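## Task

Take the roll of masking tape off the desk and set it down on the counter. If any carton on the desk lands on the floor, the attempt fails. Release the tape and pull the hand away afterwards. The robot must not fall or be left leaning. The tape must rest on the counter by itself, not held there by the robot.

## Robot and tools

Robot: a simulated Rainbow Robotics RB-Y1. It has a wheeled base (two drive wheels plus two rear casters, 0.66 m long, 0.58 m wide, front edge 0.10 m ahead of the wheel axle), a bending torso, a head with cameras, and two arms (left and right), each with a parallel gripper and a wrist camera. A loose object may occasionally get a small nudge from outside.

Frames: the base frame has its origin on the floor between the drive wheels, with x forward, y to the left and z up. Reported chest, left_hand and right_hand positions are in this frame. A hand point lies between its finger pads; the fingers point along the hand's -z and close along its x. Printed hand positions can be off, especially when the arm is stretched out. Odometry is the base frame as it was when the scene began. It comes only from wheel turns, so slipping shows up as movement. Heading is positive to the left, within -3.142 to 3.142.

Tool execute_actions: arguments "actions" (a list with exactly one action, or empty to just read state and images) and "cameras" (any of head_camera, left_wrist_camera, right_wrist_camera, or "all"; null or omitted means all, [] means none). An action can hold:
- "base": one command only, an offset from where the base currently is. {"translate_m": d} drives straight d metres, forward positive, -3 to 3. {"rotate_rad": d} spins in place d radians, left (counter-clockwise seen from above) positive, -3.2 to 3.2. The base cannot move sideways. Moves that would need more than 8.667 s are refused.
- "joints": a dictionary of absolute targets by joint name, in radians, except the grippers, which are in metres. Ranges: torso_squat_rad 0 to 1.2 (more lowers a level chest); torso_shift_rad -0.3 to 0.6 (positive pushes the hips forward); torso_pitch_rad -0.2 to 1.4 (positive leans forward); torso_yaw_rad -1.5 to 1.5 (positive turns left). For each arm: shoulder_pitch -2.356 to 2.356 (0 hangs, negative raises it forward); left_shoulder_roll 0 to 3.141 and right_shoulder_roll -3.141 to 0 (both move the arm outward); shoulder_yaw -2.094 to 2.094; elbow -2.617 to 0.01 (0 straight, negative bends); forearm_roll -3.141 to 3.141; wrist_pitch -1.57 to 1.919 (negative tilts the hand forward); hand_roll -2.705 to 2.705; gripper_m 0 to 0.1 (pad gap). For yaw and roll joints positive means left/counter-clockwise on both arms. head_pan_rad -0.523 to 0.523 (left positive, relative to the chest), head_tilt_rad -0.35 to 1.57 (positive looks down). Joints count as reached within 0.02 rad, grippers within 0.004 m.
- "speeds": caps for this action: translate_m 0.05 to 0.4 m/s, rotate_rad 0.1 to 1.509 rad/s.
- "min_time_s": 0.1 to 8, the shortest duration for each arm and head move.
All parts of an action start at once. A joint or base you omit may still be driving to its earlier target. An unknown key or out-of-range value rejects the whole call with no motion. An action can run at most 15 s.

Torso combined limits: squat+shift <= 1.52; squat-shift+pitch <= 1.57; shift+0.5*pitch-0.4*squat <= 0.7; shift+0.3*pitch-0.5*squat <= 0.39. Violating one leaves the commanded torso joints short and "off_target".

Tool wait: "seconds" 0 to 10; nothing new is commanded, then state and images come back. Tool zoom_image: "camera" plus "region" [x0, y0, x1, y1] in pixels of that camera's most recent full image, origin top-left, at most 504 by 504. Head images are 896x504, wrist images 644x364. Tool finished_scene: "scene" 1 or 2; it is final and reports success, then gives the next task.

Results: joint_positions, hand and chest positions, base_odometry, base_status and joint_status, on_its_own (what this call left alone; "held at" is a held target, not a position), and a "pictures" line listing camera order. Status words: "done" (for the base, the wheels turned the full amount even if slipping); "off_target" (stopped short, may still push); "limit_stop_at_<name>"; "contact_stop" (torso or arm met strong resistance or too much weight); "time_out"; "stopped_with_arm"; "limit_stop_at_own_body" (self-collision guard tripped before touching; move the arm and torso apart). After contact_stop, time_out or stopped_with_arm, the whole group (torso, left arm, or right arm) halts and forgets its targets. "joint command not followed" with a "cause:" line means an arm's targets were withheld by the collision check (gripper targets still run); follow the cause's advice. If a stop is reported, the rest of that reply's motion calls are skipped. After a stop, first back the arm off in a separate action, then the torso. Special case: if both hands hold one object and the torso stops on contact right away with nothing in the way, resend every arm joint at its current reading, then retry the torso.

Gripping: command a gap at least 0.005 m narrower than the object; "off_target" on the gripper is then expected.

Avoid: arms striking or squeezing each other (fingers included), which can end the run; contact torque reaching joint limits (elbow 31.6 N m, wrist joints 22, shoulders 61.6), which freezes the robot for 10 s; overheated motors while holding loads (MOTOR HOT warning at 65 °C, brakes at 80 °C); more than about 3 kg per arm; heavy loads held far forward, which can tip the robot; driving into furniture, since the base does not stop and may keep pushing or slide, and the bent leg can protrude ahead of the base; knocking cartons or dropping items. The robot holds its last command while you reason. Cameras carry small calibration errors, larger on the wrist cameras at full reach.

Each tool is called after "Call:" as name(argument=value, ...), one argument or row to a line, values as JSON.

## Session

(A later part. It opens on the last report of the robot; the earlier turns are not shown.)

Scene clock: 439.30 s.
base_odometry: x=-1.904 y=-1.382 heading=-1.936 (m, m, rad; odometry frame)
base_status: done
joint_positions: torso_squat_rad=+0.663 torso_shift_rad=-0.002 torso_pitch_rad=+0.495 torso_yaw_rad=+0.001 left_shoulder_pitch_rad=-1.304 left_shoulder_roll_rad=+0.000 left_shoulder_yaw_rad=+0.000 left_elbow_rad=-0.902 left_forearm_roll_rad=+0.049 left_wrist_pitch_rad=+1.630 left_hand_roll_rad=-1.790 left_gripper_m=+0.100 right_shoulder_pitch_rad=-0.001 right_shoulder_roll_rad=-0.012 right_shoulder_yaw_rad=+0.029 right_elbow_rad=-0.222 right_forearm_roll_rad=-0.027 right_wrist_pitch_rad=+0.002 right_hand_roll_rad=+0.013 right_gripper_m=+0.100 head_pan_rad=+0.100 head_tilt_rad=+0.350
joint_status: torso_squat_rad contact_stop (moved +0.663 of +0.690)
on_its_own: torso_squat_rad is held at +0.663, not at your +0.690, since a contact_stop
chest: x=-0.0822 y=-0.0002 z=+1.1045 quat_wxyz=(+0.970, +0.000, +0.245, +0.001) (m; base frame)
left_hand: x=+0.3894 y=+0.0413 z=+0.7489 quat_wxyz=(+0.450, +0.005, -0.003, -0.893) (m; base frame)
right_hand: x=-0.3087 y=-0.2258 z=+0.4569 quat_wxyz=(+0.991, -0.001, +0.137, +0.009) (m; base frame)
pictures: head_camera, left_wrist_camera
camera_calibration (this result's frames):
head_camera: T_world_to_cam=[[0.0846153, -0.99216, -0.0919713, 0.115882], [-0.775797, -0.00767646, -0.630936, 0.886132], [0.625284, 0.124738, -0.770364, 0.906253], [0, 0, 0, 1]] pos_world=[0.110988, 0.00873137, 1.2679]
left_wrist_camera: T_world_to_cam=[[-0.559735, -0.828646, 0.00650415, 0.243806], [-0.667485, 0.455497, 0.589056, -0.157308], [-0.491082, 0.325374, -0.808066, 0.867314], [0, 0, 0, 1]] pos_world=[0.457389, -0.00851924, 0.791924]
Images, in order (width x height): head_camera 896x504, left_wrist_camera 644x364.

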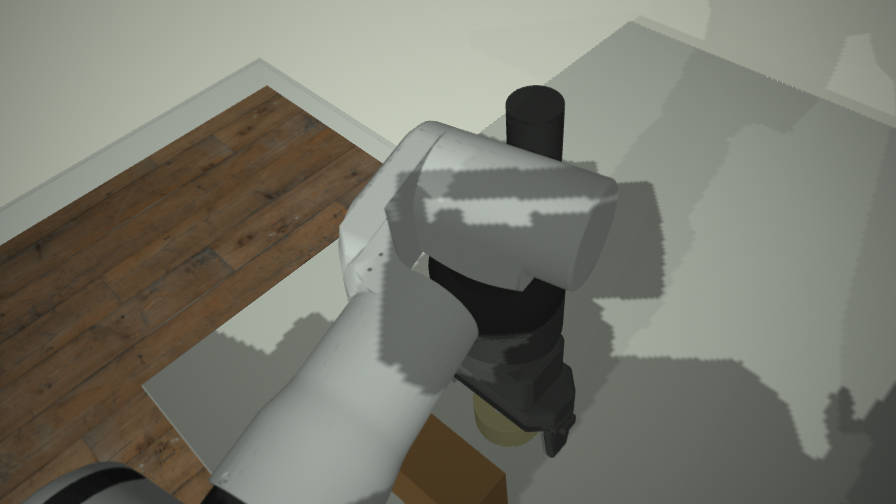

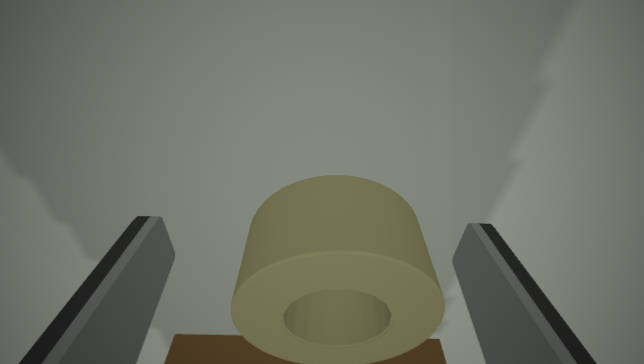

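The torso reported a contact stop at hand z = 0.749 m. The wrist image explains it. The tape's bottom edge puts the table surface at z ≈ 0.716 m, a bit higher than my 0.70 m estimate, so the fingertips have simply reached the table. The tape (z ≈ 0.716–0.743 m) is between the fingers and within the pads' span.

I'll back off a few millimetres first to release the contact, then close the gripper.

Call:
execute_actions(
  actions=[
    {"joints": {"torso_squat_rad": 0.645}},
  ],
  cameras=[],
)

Scene clock: 481.47 s.
base_odometry: x=-1.904 y=-1.382 heading=-1.936 (m, m, rad; odometry frame)
base_status: not commanded
joint_positions: torso_squat_rad=+0.645 torso_shift_rad=-0.001 torso_pitch_rad=+0.496 torso_yaw_rad=+0.001 left_shoulder_pitch_rad=-1.301 left_shoulder_roll_rad=+0.000 left_shoulder_yaw_rad=+0.000 left_elbow_rad=-0.900 left_forearm_roll_rad=+0.049 left_wrist_pitch_rad=+1.630 left_hand_roll_rad=-1.790 left_gripper_m=+0.100 right_shoulder_pitch_rad=-0.001 right_shoulder_roll_rad=-0.012 right_shoulder_yaw_rad=+0.029 right_elbow_rad=-0.222 right_forearm_roll_rad=-0.027 right_wrist_pitch_rad=+0.002 right_hand_roll_rad=+0.013 right_gripper_m=+0.100 head_pan_rad=+0.100 head_tilt_rad=+0.350
joint_status: all done
chest: x=-0.0814 y=-0.0002 z=+1.1120 quat_wxyz=(+0.969, +0.000, +0.246, +0.001) (m; base frame)
left_hand: x=+0.3878 y=+0.0423 z=+0.7534 quat_wxyz=(+0.451, +0.002, -0.001, -0.893) (m; base frame)
right_hand: x=-0.3090 y=-0.2258 z=+0.4648 quat_wxyz=(+0.990, -0.001, +0.138, +0.009) (m; base frame)
pictures: none
No camera images: the call's "cameras" was empty. Leave "cameras" out to get every camera's image.

The contact is released and the arm is back on its targets. Now I'll close the gripper on the tape, commanding an opening well under its 0.06 m diameter.

Call:
execute_actions(
  actions=[
    {"joints": {"left_gripper_m": 0.04}},
  ],
  cameras=["head_camera", "left_wrist_camera"],
)

Scene clock: 484.77 s.
base_odometry: x=-1.904 y=-1.382 heading=-1.936 (m, m, rad; odometry frame)
base_status: not commanded
joint_positions: torso_squat_rad=+0.645 torso_shift_rad=-0.001 torso_pitch_rad=+0.496 torso_yaw_rad=+0.001 left_shoulder_pitch_rad=-1.301 left_shoulder_roll_rad=+0.000 left_shoulder_yaw_rad=+0.000 left_elbow_rad=-0.900 left_forearm_roll_rad=+0.049 left_wrist_pitch_rad=+1.630 left_hand_roll_rad=-1.790 left_gripper_m=+0.057 right_shoulder_pitch_rad=-0.001 right_shoulder_roll_rad=-0.012 right_shoulder_yaw_rad=+0.029 right_elbow_rad=-0.222 right_forearm_roll_rad=-0.027 right_wrist_pitch_rad=+0.002 right_hand_roll_rad=+0.013 right_gripper_m=+0.100 head_pan_rad=+0.100 head_tilt_rad=+0.350
joint_status: left_gripper_m off_target (ended at +0.057, target +0.040)
chest: x=-0.0814 y=-0.0002 z=+1.1120 quat_wxyz=(+0.969, +0.000, +0.246, +0.001) (m; base frame)
left_hand: x=+0.3878 y=+0.0423 z=+0.7534 quat_wxyz=(+0.451, +0.002, -0.001, -0.893) (m; base frame)
right_hand: x=-0.3090 y=-0.2258 z=+0.4648 quat_wxyz=(+0.990, -0.001, +0.138, +0.009) (m; base frame)
pictures: head_camera, left_wrist_camera
camera_calibration (this result's frames):
head_camera: T_world_to_cam=[[0.084461, -0.99216, -0.092114, 0.116651], [-0.776859, -0.00767685, -0.629628, 0.889924], [0.623985, 0.124739, -0.771416, 0.91262], [0, 0, 0, 1]] pos_world=[0.112031, 0.00872933, 1.27508]
left_wrist_camera: T_world_to_cam=[[-0.558672, -0.82934, 0.00896588, 0.241508], [-0.663941, 0.45368, 0.594439, -0.166823], [-0.49706, 0.326144, -0.804091, 0.869107], [0, 0, 0, 1]] pos_world=[0.456161, -0.00747727, 0.795842]
Images, in order (width x height): head_camera 896x504, left_wrist_camera 644x364.

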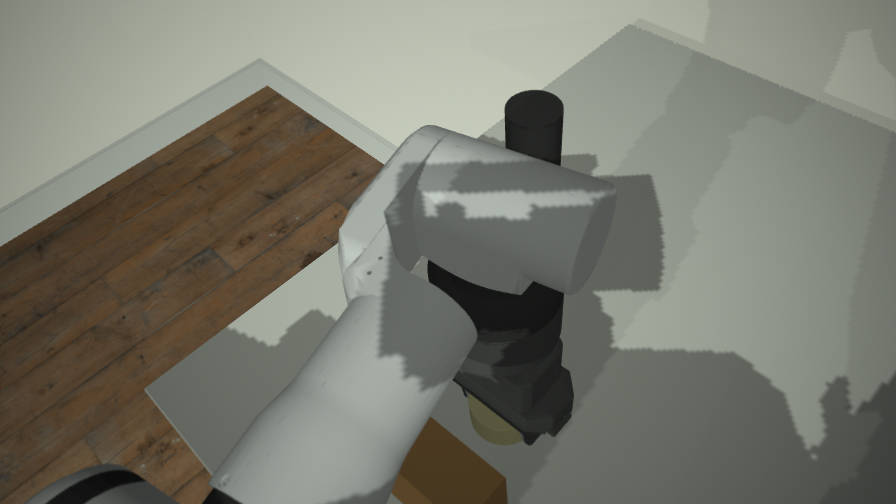

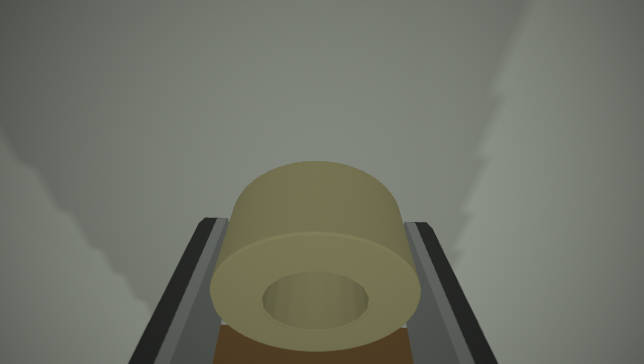

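The gripper stopped at 0.057 m (off_target), so it is holding the tape, and the wrist camera shows the tape centred between the fingers. Now I'll lift straight up by standing tall, so the tape clears the carton's top before any horizontal motion.

Call:
execute_actions(
  actions=[
    {"joints": {"torso_squat_rad": 0.0}},
  ],
  cameras=["head_camera", "left_wrist_camera"],
)

Scene clock: 538.50 s.
base_odometry: x=-1.904 y=-1.382 heading=-1.936 (m, m, rad; odometry frame)
base_status: not commanded
joint_positions: torso_squat_rad=+0.000 torso_shift_rad=-0.001 torso_pitch_rad=+0.496 torso_yaw_rad=+0.001 left_shoulder_pitch_rad=-1.300 left_shoulder_roll_rad=+0.000 left_shoulder_yaw_rad=+0.000 left_elbow_rad=-0.900 left_forearm_roll_rad=+0.049 left_wrist_pitch_rad=+1.630 left_hand_roll_rad=-1.790 left_gripper_m=+0.057 right_shoulder_pitch_rad=-0.001 right_shoulder_roll_rad=-0.012 right_shoulder_yaw_rad=+0.029 right_elbow_rad=-0.222 right_forearm_roll_rad=-0.027 right_wrist_pitch_rad=+0.002 right_hand_roll_rad=+0.013 right_gripper_m=+0.100 head_pan_rad=+0.100 head_tilt_rad=+0.350
joint_status: all done
chest: x=-0.0816 y=-0.0002 z=+1.2526 quat_wxyz=(+0.969, +0.000, +0.246, +0.001) (m; base frame)
left_hand: x=+0.3875 y=+0.0423 z=+0.8938 quat_wxyz=(+0.451, +0.002, -0.001, -0.893) (m; base frame)
right_hand: x=-0.3092 y=-0.2258 z=+0.6055 quat_wxyz=(+0.990, -0.001, +0.138, +0.009) (m; base frame)
pictures: head_camera, left_wrist_camera
camera_calibration (this result's frames):
head_camera: T_world_to_cam=[[0.084448, -0.99216, -0.0921256, 0.129588], [-0.776947, -0.00767697, -0.629519, 0.97822], [0.623877, 0.124738, -0.771504, 1.02128], [0, 0, 0, 1]] pos_world=[0.11193, 0.00868947, 1.41567]
left_wrist_camera: T_world_to_cam=[[-0.558621, -0.829373, 0.00912377, 0.23995], [-0.663727, 0.453594, 0.594742, -0.250835], [-0.497401, 0.32618, -0.803865, 0.981821], [0, 0, 0, 1]] pos_world=[0.455914, -0.00746521, 0.936244]
Images, in order (width x height): head_camera 896x504, left_wrist_camera 644x364.

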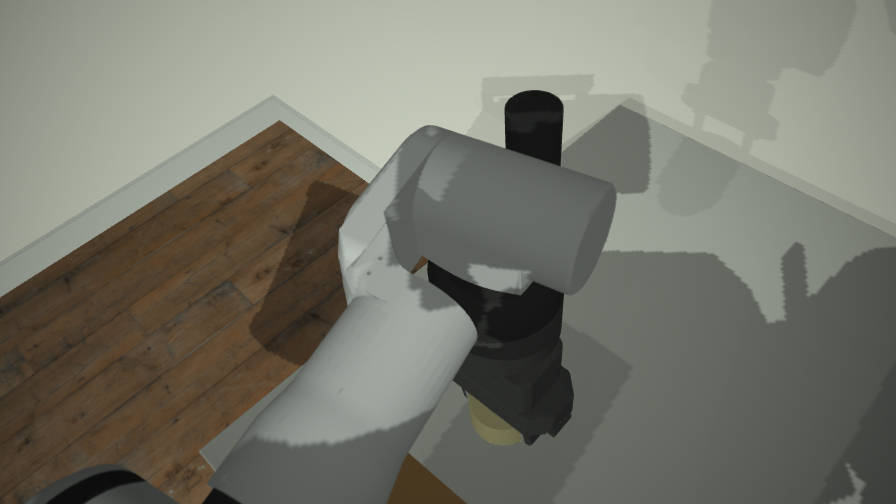

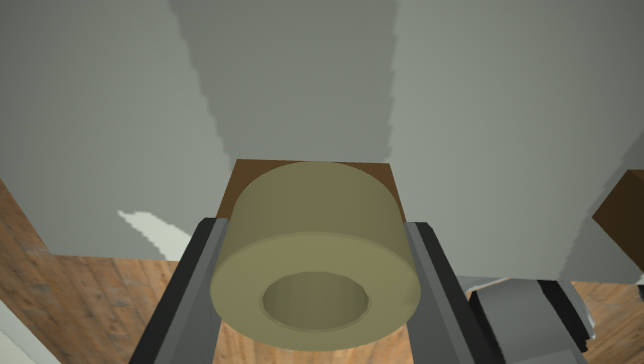

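The tape is lifted and held, and the carton hasn't moved. I'll back away from the desk now. At the same time I'll raise the hand for the taller counter by straightening the torso and compensating at the wrist so the hand stays vertical.

Call:
execute_actions(
  actions=[
    {"base": {"translate_m": -0.6}, "joints": {"torso_pitch_rad": 0.3, "left_forearm_roll_rad": 0.132, "left_wrist_pitch_rad": 1.813, "head_pan_rad": 0.0, "head_tilt_rad": 0.5}},
  ],
  cameras=["head_camera"],
)

Scene clock: 546.63 s.
base_odometry: x=-1.690 y=-0.822 heading=-1.934 (m, m, rad; odometry frame)
base_status: done
joint_positions: torso_squat_rad=+0.000 torso_shift_rad=-0.001 torso_pitch_rad=+0.300 torso_yaw_rad=+0.001 left_shoulder_pitch_rad=-1.300 left_shoulder_roll_rad=+0.000 left_shoulder_yaw_rad=+0.000 left_elbow_rad=-0.900 left_forearm_roll_rad=+0.132 left_wrist_pitch_rad=+1.813 left_hand_roll_rad=-1.790 left_gripper_m=+0.057 right_shoulder_pitch_rad=-0.001 right_shoulder_roll_rad=-0.012 right_shoulder_yaw_rad=+0.029 right_elbow_rad=-0.222 right_forearm_roll_rad=-0.027 right_wrist_pitch_rad=+0.002 right_hand_roll_rad=+0.013 right_gripper_m=+0.100 head_pan_rad=+0.000 head_tilt_rad=+0.500
joint_status: all done
chest: x=-0.1376 y=-0.0002 z=+1.2761 quat_wxyz=(+0.989, +0.000, +0.149, +0.001) (m; base frame)
left_hand: x=+0.3466 y=+0.0423 z=+1.0111 quat_wxyz=(+0.445, +0.000, +0.000, -0.895) (m; base frame)
right_hand: x=-0.2346 y=-0.2258 z=+0.5970 quat_wxyz=(+0.999, -0.002, +0.040, +0.009) (m; base frame)
pictures: head_camera
camera_calibration (this result's frames):
head_camera: T_world_to_cam=[[-0.00105739, -0.999004, -0.0446153, 0.0668422], [-0.745747, 0.0305118, -0.66553, 0.98919], [0.666229, 0.032568, -0.745036, 1.07448], [0, 0, 0, 1]] pos_world=[0.0219037, 0.00159983, 1.46185]
Images, in order (width x height): head_camera 896x504.

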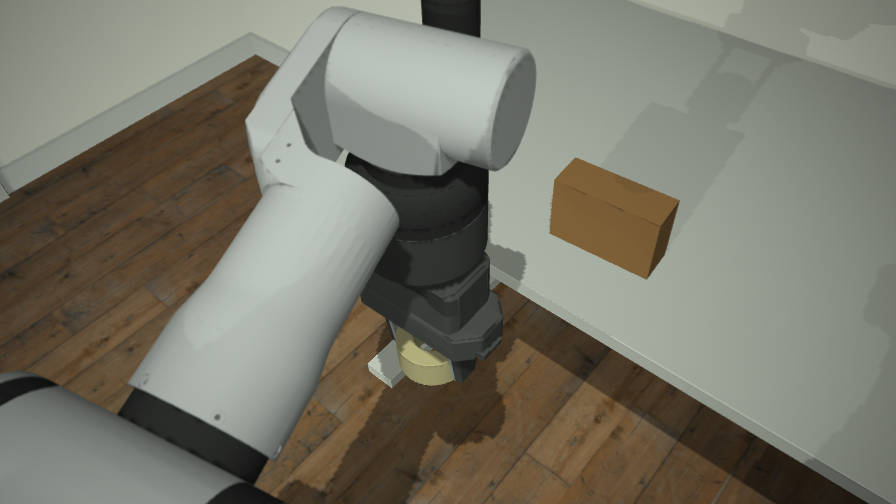

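The hand is at z = 1.011 m and still vertical, as predicted, and the tape is still held. The robot is clear of the desk, so I'll turn toward the counter. Its front faces heading ≈ 0.473 rad in the odometry frame.

Call:
execute_actions(
  actions=[
    {"base": {"rotate_rad": 2.407}, "joints": {"head_tilt_rad": 0.3}},
  ],
  cameras=["head_camera"],
)

Scene clock: 554.70 s.
base_odometry: x=-1.690 y=-0.822 heading=+0.472 (m, m, rad; odometry frame)
base_status: done
joint_positions: torso_squat_rad=+0.000 torso_shift_rad=-0.001 torso_pitch_rad=+0.300 torso_yaw_rad=+0.001 left_shoulder_pitch_rad=-1.300 left_shoulder_roll_rad=+0.000 left_shoulder_yaw_rad=+0.000 left_elbow_rad=-0.900 left_forearm_roll_rad=+0.132 left_wrist_pitch_rad=+1.813 left_hand_roll_rad=-1.790 left_gripper_m=+0.057 right_shoulder_pitch_rad=-0.001 right_shoulder_roll_rad=-0.012 right_shoulder_yaw_rad=+0.029 right_elbow_rad=-0.222 right_forearm_roll_rad=-0.027 right_wrist_pitch_rad=+0.002 right_hand_roll_rad=+0.013 right_gripper_m=+0.100 head_pan_rad=+0.000 head_tilt_rad=+0.300
joint_status: all done
chest: x=-0.1376 y=-0.0002 z=+1.2761 quat_wxyz=(+0.989, +0.000, +0.149, +0.001) (m; base frame)
left_hand: x=+0.3466 y=+0.0423 z=+1.0111 quat_wxyz=(+0.445, +0.000, +0.000, -0.895) (m; base frame)
right_hand: x=-0.2346 y=-0.2258 z=+0.5970 quat_wxyz=(+0.999, -0.002, +0.040, +0.009) (m; base frame)
pictures: head_camera
camera_calibration (this result's frames):
head_camera: T_world_to_cam=[[0.00776921, -0.998994, -0.044174, 0.0666911], [-0.598721, 0.0307348, -0.800368, 1.1946], [0.80092, 0.0326661, -0.59788, 0.867262], [0, 0, 0, 1]] pos_world=[0.0201095, 0.00157807, 1.47759]
Images, in order (width x height): head_camera 896x504.

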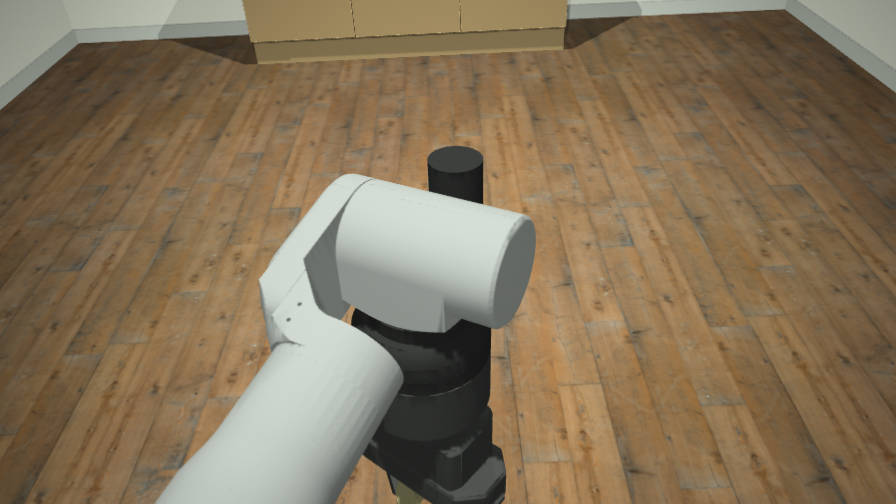

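The counter is straight ahead. I'll drive most of the distance, then re-measure before the final approach.

Call:
execute_actions(
  actions=[
    {"base": {"translate_m": 3.0}, "joints": {"head_tilt_rad": 0.2}},
  ],
  cameras=["head_camera"],
)

Scene clock: 567.60 s.
base_odometry: x=+0.981 y=+0.544 heading=+0.473 (m, m, rad; odometry frame)
base_status: done
joint_positions: torso_squat_rad=+0.000 torso_shift_rad=-0.001 torso_pitch_rad=+0.300 torso_yaw_rad=+0.001 left_shoulder_pitch_rad=-1.300 left_shoulder_roll_rad=+0.000 left_shoulder_yaw_rad=+0.000 left_elbow_rad=-0.900 left_forearm_roll_rad=+0.132 left_wrist_pitch_rad=+1.813 left_hand_roll_rad=-1.790 left_gripper_m=+0.057 right_shoulder_pitch_rad=-0.001 right_shoulder_roll_rad=-0.012 right_shoulder_yaw_rad=+0.029 right_elbow_rad=-0.222 right_forearm_roll_rad=-0.027 right_wrist_pitch_rad=+0.002 right_hand_roll_rad=+0.013 right_gripper_m=+0.100 head_pan_rad=+0.000 head_tilt_rad=+0.200
joint_status: all done
chest: x=-0.1375 y=-0.0002 z=+1.2761 quat_wxyz=(+0.989, +0.000, +0.149, +0.001) (m; base frame)
left_hand: x=+0.3467 y=+0.0423 z=+1.0111 quat_wxyz=(+0.445, +0.000, +0.000, -0.895) (m; base frame)
right_hand: x=-0.2346 y=-0.2258 z=+0.5970 quat_wxyz=(+0.999, -0.002, +0.040, +0.009) (m; base frame)
pictures: head_camera
camera_calibration (this result's frames):
head_camera: T_world_to_cam=[[0.0121036, -0.998989, -0.0432907, 0.0656481], [-0.515906, 0.0308475, -0.85609, 1.28079], [0.85656, 0.0326957, -0.515011, 0.749329], [0, 0, 0, 1]] pos_world=[0.0181259, 0.00157281, 1.48522]
Images, in order (width x height): head_camera 896x504.

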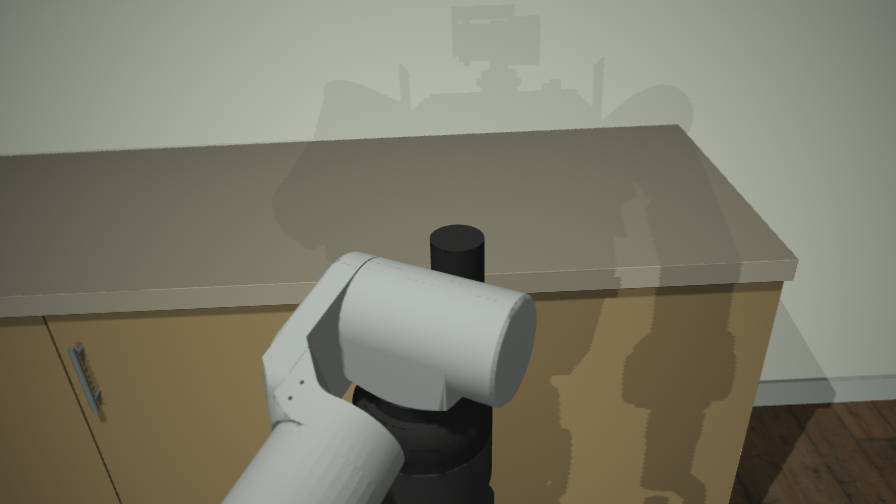

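The counter's front edge is about 0.94 m ahead by both vision and odometry, and the hand is at x = 0.347 m. I'll drive forward so the tape ends up about 0.17 m inside the counter's edge. That leaves about 0.1 m clearance between the counter and the front of the base.

Call:
execute_actions(
  actions=[
    {"base": {"translate_m": 0.75}, "joints": {"head_tilt_rad": 0.6}},
  ],
  cameras=["head_camera", "left_wrist_camera"],
)

Scene clock: 585.17 s.
base_odometry: x=+1.649 y=+0.885 heading=+0.473 (m, m, rad; odometry frame)
base_status: done
joint_positions: torso_squat_rad=+0.000 torso_shift_rad=-0.001 torso_pitch_rad=+0.300 torso_yaw_rad=+0.001 left_shoulder_pitch_rad=-1.300 left_shoulder_roll_rad=+0.000 left_shoulder_yaw_rad=+0.000 left_elbow_rad=-0.900 left_forearm_roll_rad=+0.132 left_wrist_pitch_rad=+1.813 left_hand_roll_rad=-1.790 left_gripper_m=+0.057 right_shoulder_pitch_rad=-0.001 right_shoulder_roll_rad=-0.012 right_shoulder_yaw_rad=+0.029 right_elbow_rad=-0.222 right_forearm_roll_rad=-0.027 right_wrist_pitch_rad=+0.002 right_hand_roll_rad=+0.013 right_gripper_m=+0.100 head_pan_rad=+0.000 head_tilt_rad=+0.600
joint_status: all done
chest: x=-0.1375 y=-0.0002 z=+1.2761 quat_wxyz=(+0.989, +0.000, +0.149, +0.001) (m; base frame)
left_hand: x=+0.3467 y=+0.0423 z=+1.0111 quat_wxyz=(+0.445, +0.000, +0.000, -0.895) (m; base frame)
right_hand: x=-0.2346 y=-0.2258 z=+0.5970 quat_wxyz=(+0.999, -0.002, +0.040, +0.009) (m; base frame)
pictures: head_camera, left_wrist_camera
camera_calibration (this result's frames):
head_camera: T_world_to_cam=[[-0.00547209, -0.999008, -0.0441886, 0.0659511], [-0.808544, 0.030422, -0.587649, 0.871883], [0.588411, 0.0325127, -0.807908, 1.16178], [0, 0, 0, 1]] pos_world=[0.0217146, 0.0015887, 1.45388]
left_wrist_camera: T_world_to_cam=[[-0.568979, -0.822274, 0.0113345, 0.217062], [-0.65551, 0.461822, 0.597517, -0.353705], [-0.496557, 0.332545, -0.801776, 1.0531], [0, 0, 0, 1]] pos_world=[0.414569, -0.00836768, 1.05323]
Images, in order (width x height): head_camera 896x504, left_wrist_camera 644x364.

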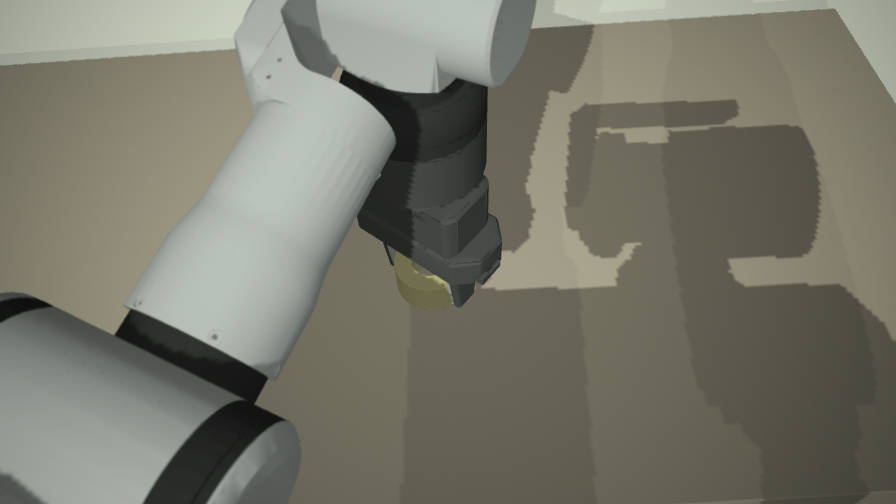

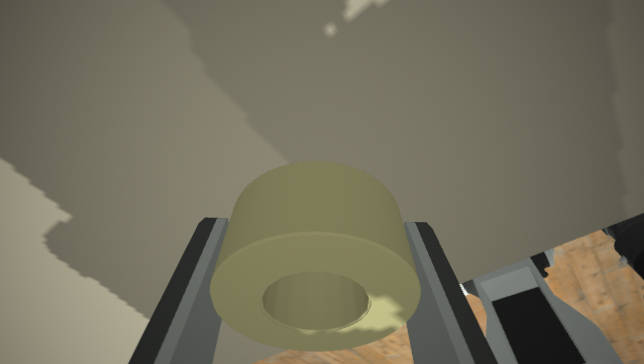

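The tape is now above the counter top, well inside its edge. I'll lower it in stages with the squat so it is set down gently rather than dropped.

Call:
execute_actions(
  actions=[
    {"joints": {"torso_squat_rad": 0.45}},
  ],
  cameras=["head_camera", "left_wrist_camera"],
)

Scene clock: 593.67 s.
base_odometry: x=+1.649 y=+0.885 heading=+0.473 (m, m, rad; odometry frame)
base_status: not commanded
joint_positions: torso_squat_rad=+0.450 torso_shift_rad=-0.002 torso_pitch_rad=+0.299 torso_yaw_rad=+0.001 left_shoulder_pitch_rad=-1.302 left_shoulder_roll_rad=+0.000 left_shoulder_yaw_rad=+0.000 left_elbow_rad=-0.901 left_forearm_roll_rad=+0.132 left_wrist_pitch_rad=+1.813 left_hand_roll_rad=-1.790 left_gripper_m=+0.057 right_shoulder_pitch_rad=-0.001 right_shoulder_roll_rad=-0.012 right_shoulder_yaw_rad=+0.029 right_elbow_rad=-0.222 right_forearm_roll_rad=-0.027 right_wrist_pitch_rad=+0.002 right_hand_roll_rad=+0.013 right_gripper_m=+0.100 head_pan_rad=+0.000 head_tilt_rad=+0.600
joint_status: all done
chest: x=-0.1378 y=-0.0002 z=+1.2065 quat_wxyz=(+0.989, +0.000, +0.149, +0.001) (m; base frame)
left_hand: x=+0.3470 y=+0.0420 z=+0.9427 quat_wxyz=(+0.445, +0.001, -0.001, -0.895) (m; base frame)
right_hand: x=-0.2343 y=-0.2258 z=+0.5273 quat_wxyz=(+0.999, -0.002, +0.040, +0.009) (m; base frame)
pictures: head_camera, left_wrist_camera
camera_calibration (this result's frames):
head_camera: T_world_to_cam=[[-0.00543766, -0.999008, -0.0441927, 0.0629023], [-0.808076, 0.0304225, -0.588292, 0.831531], [0.589053, 0.0325121, -0.80744, 1.10523], [0, 0, 0, 1]] pos_world=[0.0212416, 0.00160928, 1.38437]
left_wrist_camera: T_world_to_cam=[[-0.569394, -0.822003, 0.0100426, 0.219202], [-0.65687, 0.462285, 0.595663, -0.310281], [-0.49428, 0.332571, -0.803171, 0.999027], [0, 0, 0, 1]] pos_world=[0.414797, -0.00862375, 0.985012]
Images, in order (width x height): head_camera 896x504, left_wrist_camera 644x364.

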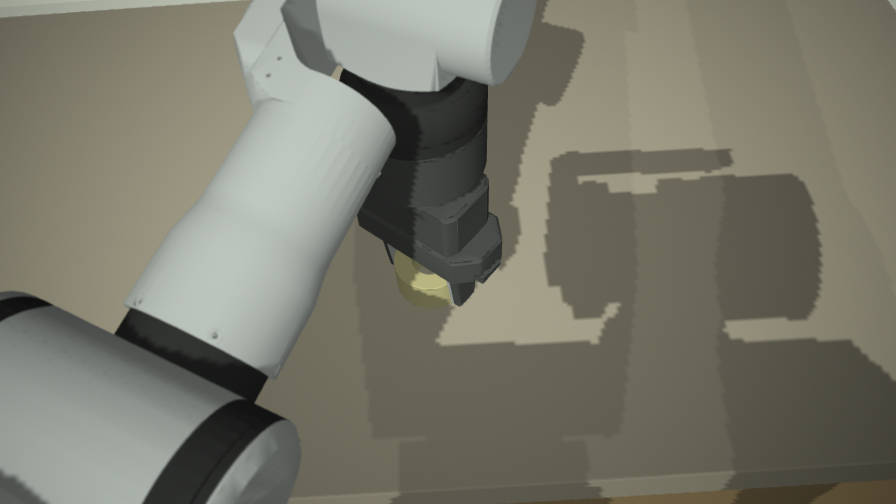

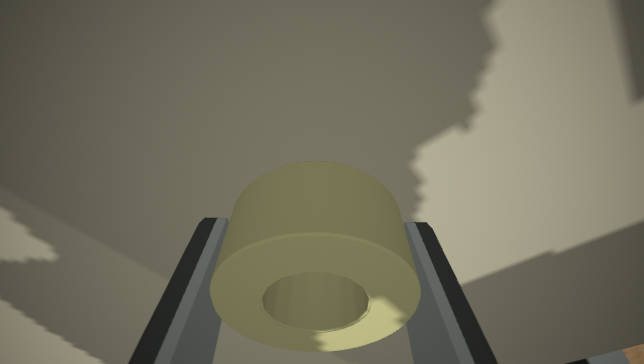

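The arm joints show the same small deflection (−1.302 and −0.901) that appeared when the fingertips touched the desk. So the tape is just touching the counter top at z ≈ 0.91 m. I'll release it now.

Call:
execute_actions(
  actions=[
    {"joints": {"left_gripper_m": 0.1}},
  ],
  cameras=["left_wrist_camera"],
)

Scene clock: 599.47 s.
base_odometry: x=+1.649 y=+0.885 heading=+0.473 (m, m, rad; odometry frame)
base_status: not commanded
joint_positions: torso_squat_rad=+0.450 torso_shift_rad=-0.001 torso_pitch_rad=+0.300 torso_yaw_rad=+0.001 left_shoulder_pitch_rad=-1.301 left_shoulder_roll_rad=+0.000 left_shoulder_yaw_rad=+0.000 left_elbow_rad=-0.900 left_forearm_roll_rad=+0.132 left_wrist_pitch_rad=+1.813 left_hand_roll_rad=-1.790 left_gripper_m=+0.100 right_shoulder_pitch_rad=-0.001 right_shoulder_roll_rad=-0.012 right_shoulder_yaw_rad=+0.029 right_elbow_rad=-0.222 right_forearm_roll_rad=-0.027 right_wrist_pitch_rad=+0.002 right_hand_roll_rad=+0.013 right_gripper_m=+0.100 head_pan_rad=+0.000 head_tilt_rad=+0.600
joint_status: all done
chest: x=-0.1376 y=-0.0002 z=+1.2064 quat_wxyz=(+0.989, +0.000, +0.149, +0.001) (m; base frame)
left_hand: x=+0.3468 y=+0.0423 z=+0.9418 quat_wxyz=(+0.445, +0.000, +0.000, -0.895) (m; base frame)
right_hand: x=-0.2344 y=-0.2258 z=+0.5273 quat_wxyz=(+0.999, -0.002, +0.040, +0.009) (m; base frame)
pictures: left_wrist_camera
camera_calibration (this result's frames):
left_wrist_camera: T_world_to_cam=[[-0.569028, -0.822247, 0.0108652, 0.218375], [-0.655958, 0.461838, 0.597013, -0.311629], [-0.49591, 0.33259, -0.802158, 0.997743], [0, 0, 0, 1]] pos_world=[0.414637, -0.00835899, 0.984022]
Images, in order (width x height): left_wrist_camera 644x364.

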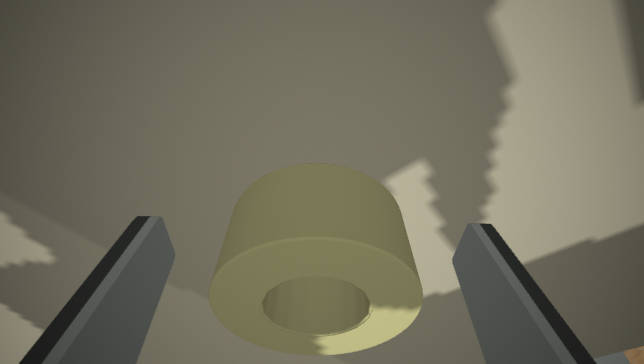

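The tape is released and resting on the counter without having moved. Next I'll lift the open fingers straight up past the tape, then back away.

Call:
execute_actions(
  actions=[
    {"joints": {"torso_squat_rad": 0.0}},
  ],
  cameras=[],
)

Call:
execute_actions(
  actions=[
    {"base": {"translate_m": -0.6}, "joints": {"head_tilt_rad": 0.4}},
  ],
  cameras=["head_camera"],
)

Scene clock: 605.17 s.
base_odometry: x=+1.649 y=+0.885 heading=+0.473 (m, m, rad; odometry frame)
base_status: not commanded
joint_positions: torso_squat_rad=+0.000 torso_shift_rad=-0.001 torso_pitch_rad=+0.300 torso_yaw_rad=+0.001 left_shoulder_pitch_rad=-1.300 left_shoulder_roll_rad=+0.000 left_shoulder_yaw_rad=+0.000 left_elbow_rad=-0.900 left_forearm_roll_rad=+0.132 left_wrist_pitch_rad=+1.813 left_hand_roll_rad=-1.790 left_gripper_m=+0.100 right_shoulder_pitch_rad=-0.001 right_shoulder_roll_rad=-0.012 right_shoulder_yaw_rad=+0.029 right_elbow_rad=-0.222 right_forearm_roll_rad=-0.027 right_wrist_pitch_rad=+0.002 right_hand_roll_rad=+0.013 right_gripper_m=+0.100 head_pan_rad=+0.000 head_tilt_rad=+0.600
joint_status: all done
chest: x=-0.1374 y=-0.0002 z=+1.2761 quat_wxyz=(+0.989, +0.000, +0.149, +0.001) (m; base frame)
left_hand: x=+0.3468 y=+0.0423 z=+1.0111 quat_wxyz=(+0.445, +0.000, +0.000, -0.895) (m; base frame)
right_hand: x=-0.2346 y=-0.2258 z=+0.5970 quat_wxyz=(+0.999, -0.002, +0.040, +0.009) (m; base frame)
pictures: none
No camera images: the call's "cameras" was empty. Leave "cameras" out to get every camera's image.

Scene clock: 608.77 s.
base_odometry: x=+1.115 y=+0.612 heading=+0.475 (m, m, rad; odometry frame)
base_status: done
joint_positions: torso_squat_rad=+0.000 torso_shift_rad=-0.001 torso_pitch_rad=+0.300 torso_yaw_rad=+0.001 left_shoulder_pitch_rad=-1.300 left_shoulder_roll_rad=+0.000 left_shoulder_yaw_rad=+0.000 left_elbow_rad=-0.900 left_forearm_roll_rad=+0.132 left_wrist_pitch_rad=+1.813 left_hand_roll_rad=-1.790 left_gripper_m=+0.100 right_shoulder_pitch_rad=-0.001 right_shoulder_roll_rad=-0.012 right_shoulder_yaw_rad=+0.029 right_elbow_rad=-0.222 right_forearm_roll_rad=-0.027 right_wrist_pitch_rad=+0.002 right_hand_roll_rad=+0.013 right_gripper_m=+0.100 head_pan_rad=+0.000 head_tilt_rad=+0.400
joint_status: all done
chest: x=-0.1376 y=-0.0002 z=+1.2761 quat_wxyz=(+0.989, +0.000, +0.149, +0.001) (m; base frame)
left_hand: x=+0.3466 y=+0.0423 z=+1.0112 quat_wxyz=(+0.445, +0.000, +0.000, -0.895) (m; base frame)
right_hand: x=-0.2346 y=-0.2258 z=+0.5970 quat_wxyz=(+0.999, -0.002, +0.040, +0.009) (m; base frame)
pictures: head_camera
camera_calibration (this result's frames):
head_camera: T_world_to_cam=[[0.00336216, -0.998998, -0.0446206, 0.06709], [-0.675647, 0.0306261, -0.736589, 1.09702], [0.737218, 0.0326243, -0.674867, 0.976056], [0, 0, 0, 1]] pos_world=[0.0214075, 0.00158223, 1.46975]
Images, in order (width x height): head_camera 896x504.

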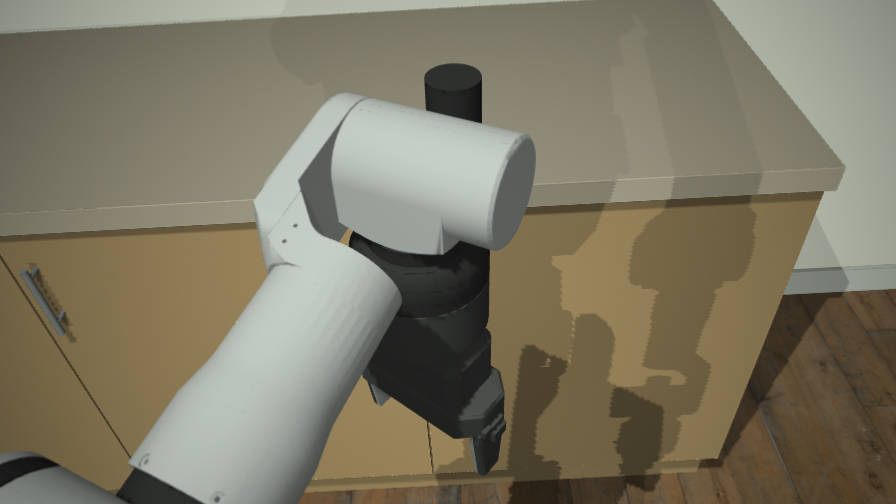

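The arm is blocking my view of the tape. Before finishing, I want to confirm the tape really is on the counter, so I'll lower the arm to a rest pose and look.

Call:
execute_actions(
  actions=[
    {"joints": {"torso_pitch_rad": 0.0, "left_shoulder_pitch_rad": 0.0, "left_elbow_rad": -0.3, "left_forearm_roll_rad": 0.0, "left_wrist_pitch_rad": 0.0, "left_hand_roll_rad": 0.0, "head_tilt_rad": 0.45}},
  ],
  cameras=["head_camera"],
)

Scene clock: 615.03 s.
base_odometry: x=+1.115 y=+0.612 heading=+0.475 (m, m, rad; odometry frame)
base_status: not commanded
joint_positions: torso_squat_rad=+0.000 torso_shift_rad=-0.001 torso_pitch_rad=+0.000 torso_yaw_rad=+0.001 left_shoulder_pitch_rad=+0.000 left_shoulder_roll_rad=+0.000 left_shoulder_yaw_rad=+0.000 left_elbow_rad=-0.300 left_forearm_roll_rad=+0.000 left_wrist_pitch_rad=+0.000 left_hand_roll_rad=+0.000 left_gripper_m=+0.100 right_shoulder_pitch_rad=-0.001 right_shoulder_roll_rad=-0.012 right_shoulder_yaw_rad=+0.029 right_elbow_rad=-0.222 right_forearm_roll_rad=-0.027 right_wrist_pitch_rad=+0.002 right_hand_roll_rad=+0.013 right_gripper_m=+0.100 head_pan_rad=+0.000 head_tilt_rad=+0.450
joint_status: all done
chest: x=-0.2290 y=-0.0002 z=+1.2899 quat_wxyz=(+1.000, +0.000, +0.000, +0.001) (m; base frame)
left_hand: x=-0.0842 y=+0.2201 z=+0.6199 quat_wxyz=(+0.989, +0.000, -0.149, +0.001) (m; base frame)
right_hand: x=-0.1211 y=-0.2258 z=+0.6125 quat_wxyz=(+0.994, -0.003, -0.110, +0.009) (m; base frame)
pictures: head_camera
camera_calibration (this result's frames):
head_camera: T_world_to_cam=[[0.0141978, -0.999001, -0.0423614, 0.067763], [-0.472458, 0.0306355, -0.88082, 1.27448], [0.881239, 0.0325197, -0.471552, 0.832889], [0, 0, 0, 1]] pos_world=[-0.132795, 0.00156547, 1.51821]
Images, in order (width x height): head_camera 896x504.

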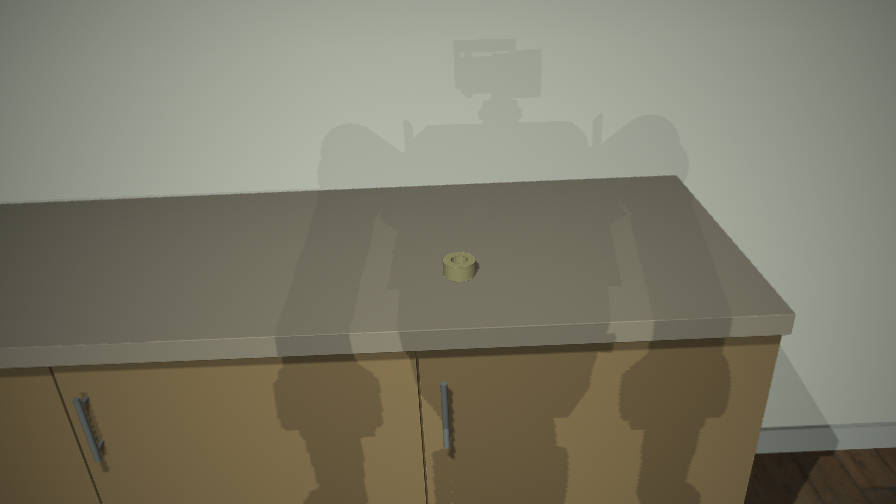

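The tape is sitting stably on the counter, well inside the edge, and the robot is clear of it. I didn't touch the cartons, but loose objects can get nudged, so I'll turn around and check the desk before ending the scene.

Call:
execute_actions(
  actions=[
    {"base": {"rotate_rad": 3.14}, "joints": {"head_tilt_rad": 0.2}},
  ],
  cameras=["head_camera"],
)

Scene clock: 625.37 s.
base_odometry: x=+1.115 y=+0.612 heading=-2.669 (m, m, rad; odometry frame)
base_status: done
joint_positions: torso_squat_rad=+0.000 torso_shift_rad=-0.001 torso_pitch_rad=+0.000 torso_yaw_rad=+0.001 left_shoulder_pitch_rad=+0.000 left_shoulder_roll_rad=+0.000 left_shoulder_yaw_rad=+0.000 left_elbow_rad=-0.300 left_forearm_roll_rad=+0.000 left_wrist_pitch_rad=+0.000 left_hand_roll_rad=+0.000 left_gripper_m=+0.100 right_shoulder_pitch_rad=-0.001 right_shoulder_roll_rad=-0.012 right_shoulder_yaw_rad=+0.029 right_elbow_rad=-0.222 right_forearm_roll_rad=-0.027 right_wrist_pitch_rad=+0.002 right_hand_roll_rad=+0.013 right_gripper_m=+0.100 head_pan_rad=+0.000 head_tilt_rad=+0.200
joint_status: all done
chest: x=-0.2290 y=-0.0002 z=+1.2899 quat_wxyz=(+1.000, +0.000, +0.000, +0.001) (m; base frame)
left_hand: x=-0.0841 y=+0.2200 z=+0.6200 quat_wxyz=(+0.989, +0.000, -0.149, +0.001) (m; base frame)
right_hand: x=-0.1211 y=-0.2258 z=+0.6125 quat_wxyz=(+0.994, -0.003, -0.110, +0.009) (m; base frame)
pictures: head_camera
camera_calibration (this result's frames):
head_camera: T_world_to_cam=[[0.0242561, -0.998991, -0.0378042, 0.0630466], [-0.239831, 0.0308961, -0.970323, 1.45598], [0.970512, 0.0326029, -0.238839, 0.504694], [0, 0, 0, 1]] pos_world=[-0.142153, 0.00154446, 1.53569]
Images, in order (width x height): head_camera 896x504.

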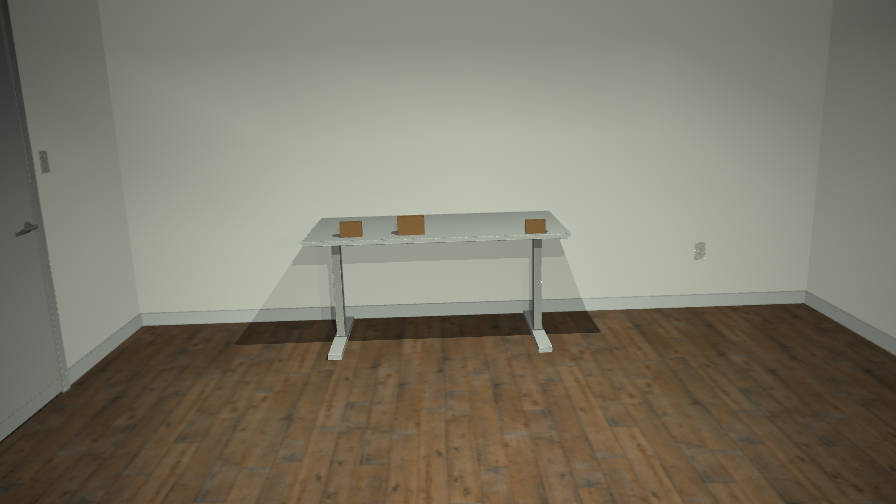

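All three cartons are still standing on the desk and the floor is clear. The tape is on the counter, and the robot is upright and away from it, so I'm ending scene 1.

Call:
finished_scene(
  scene=1,
)

The scene is finished: the task was done.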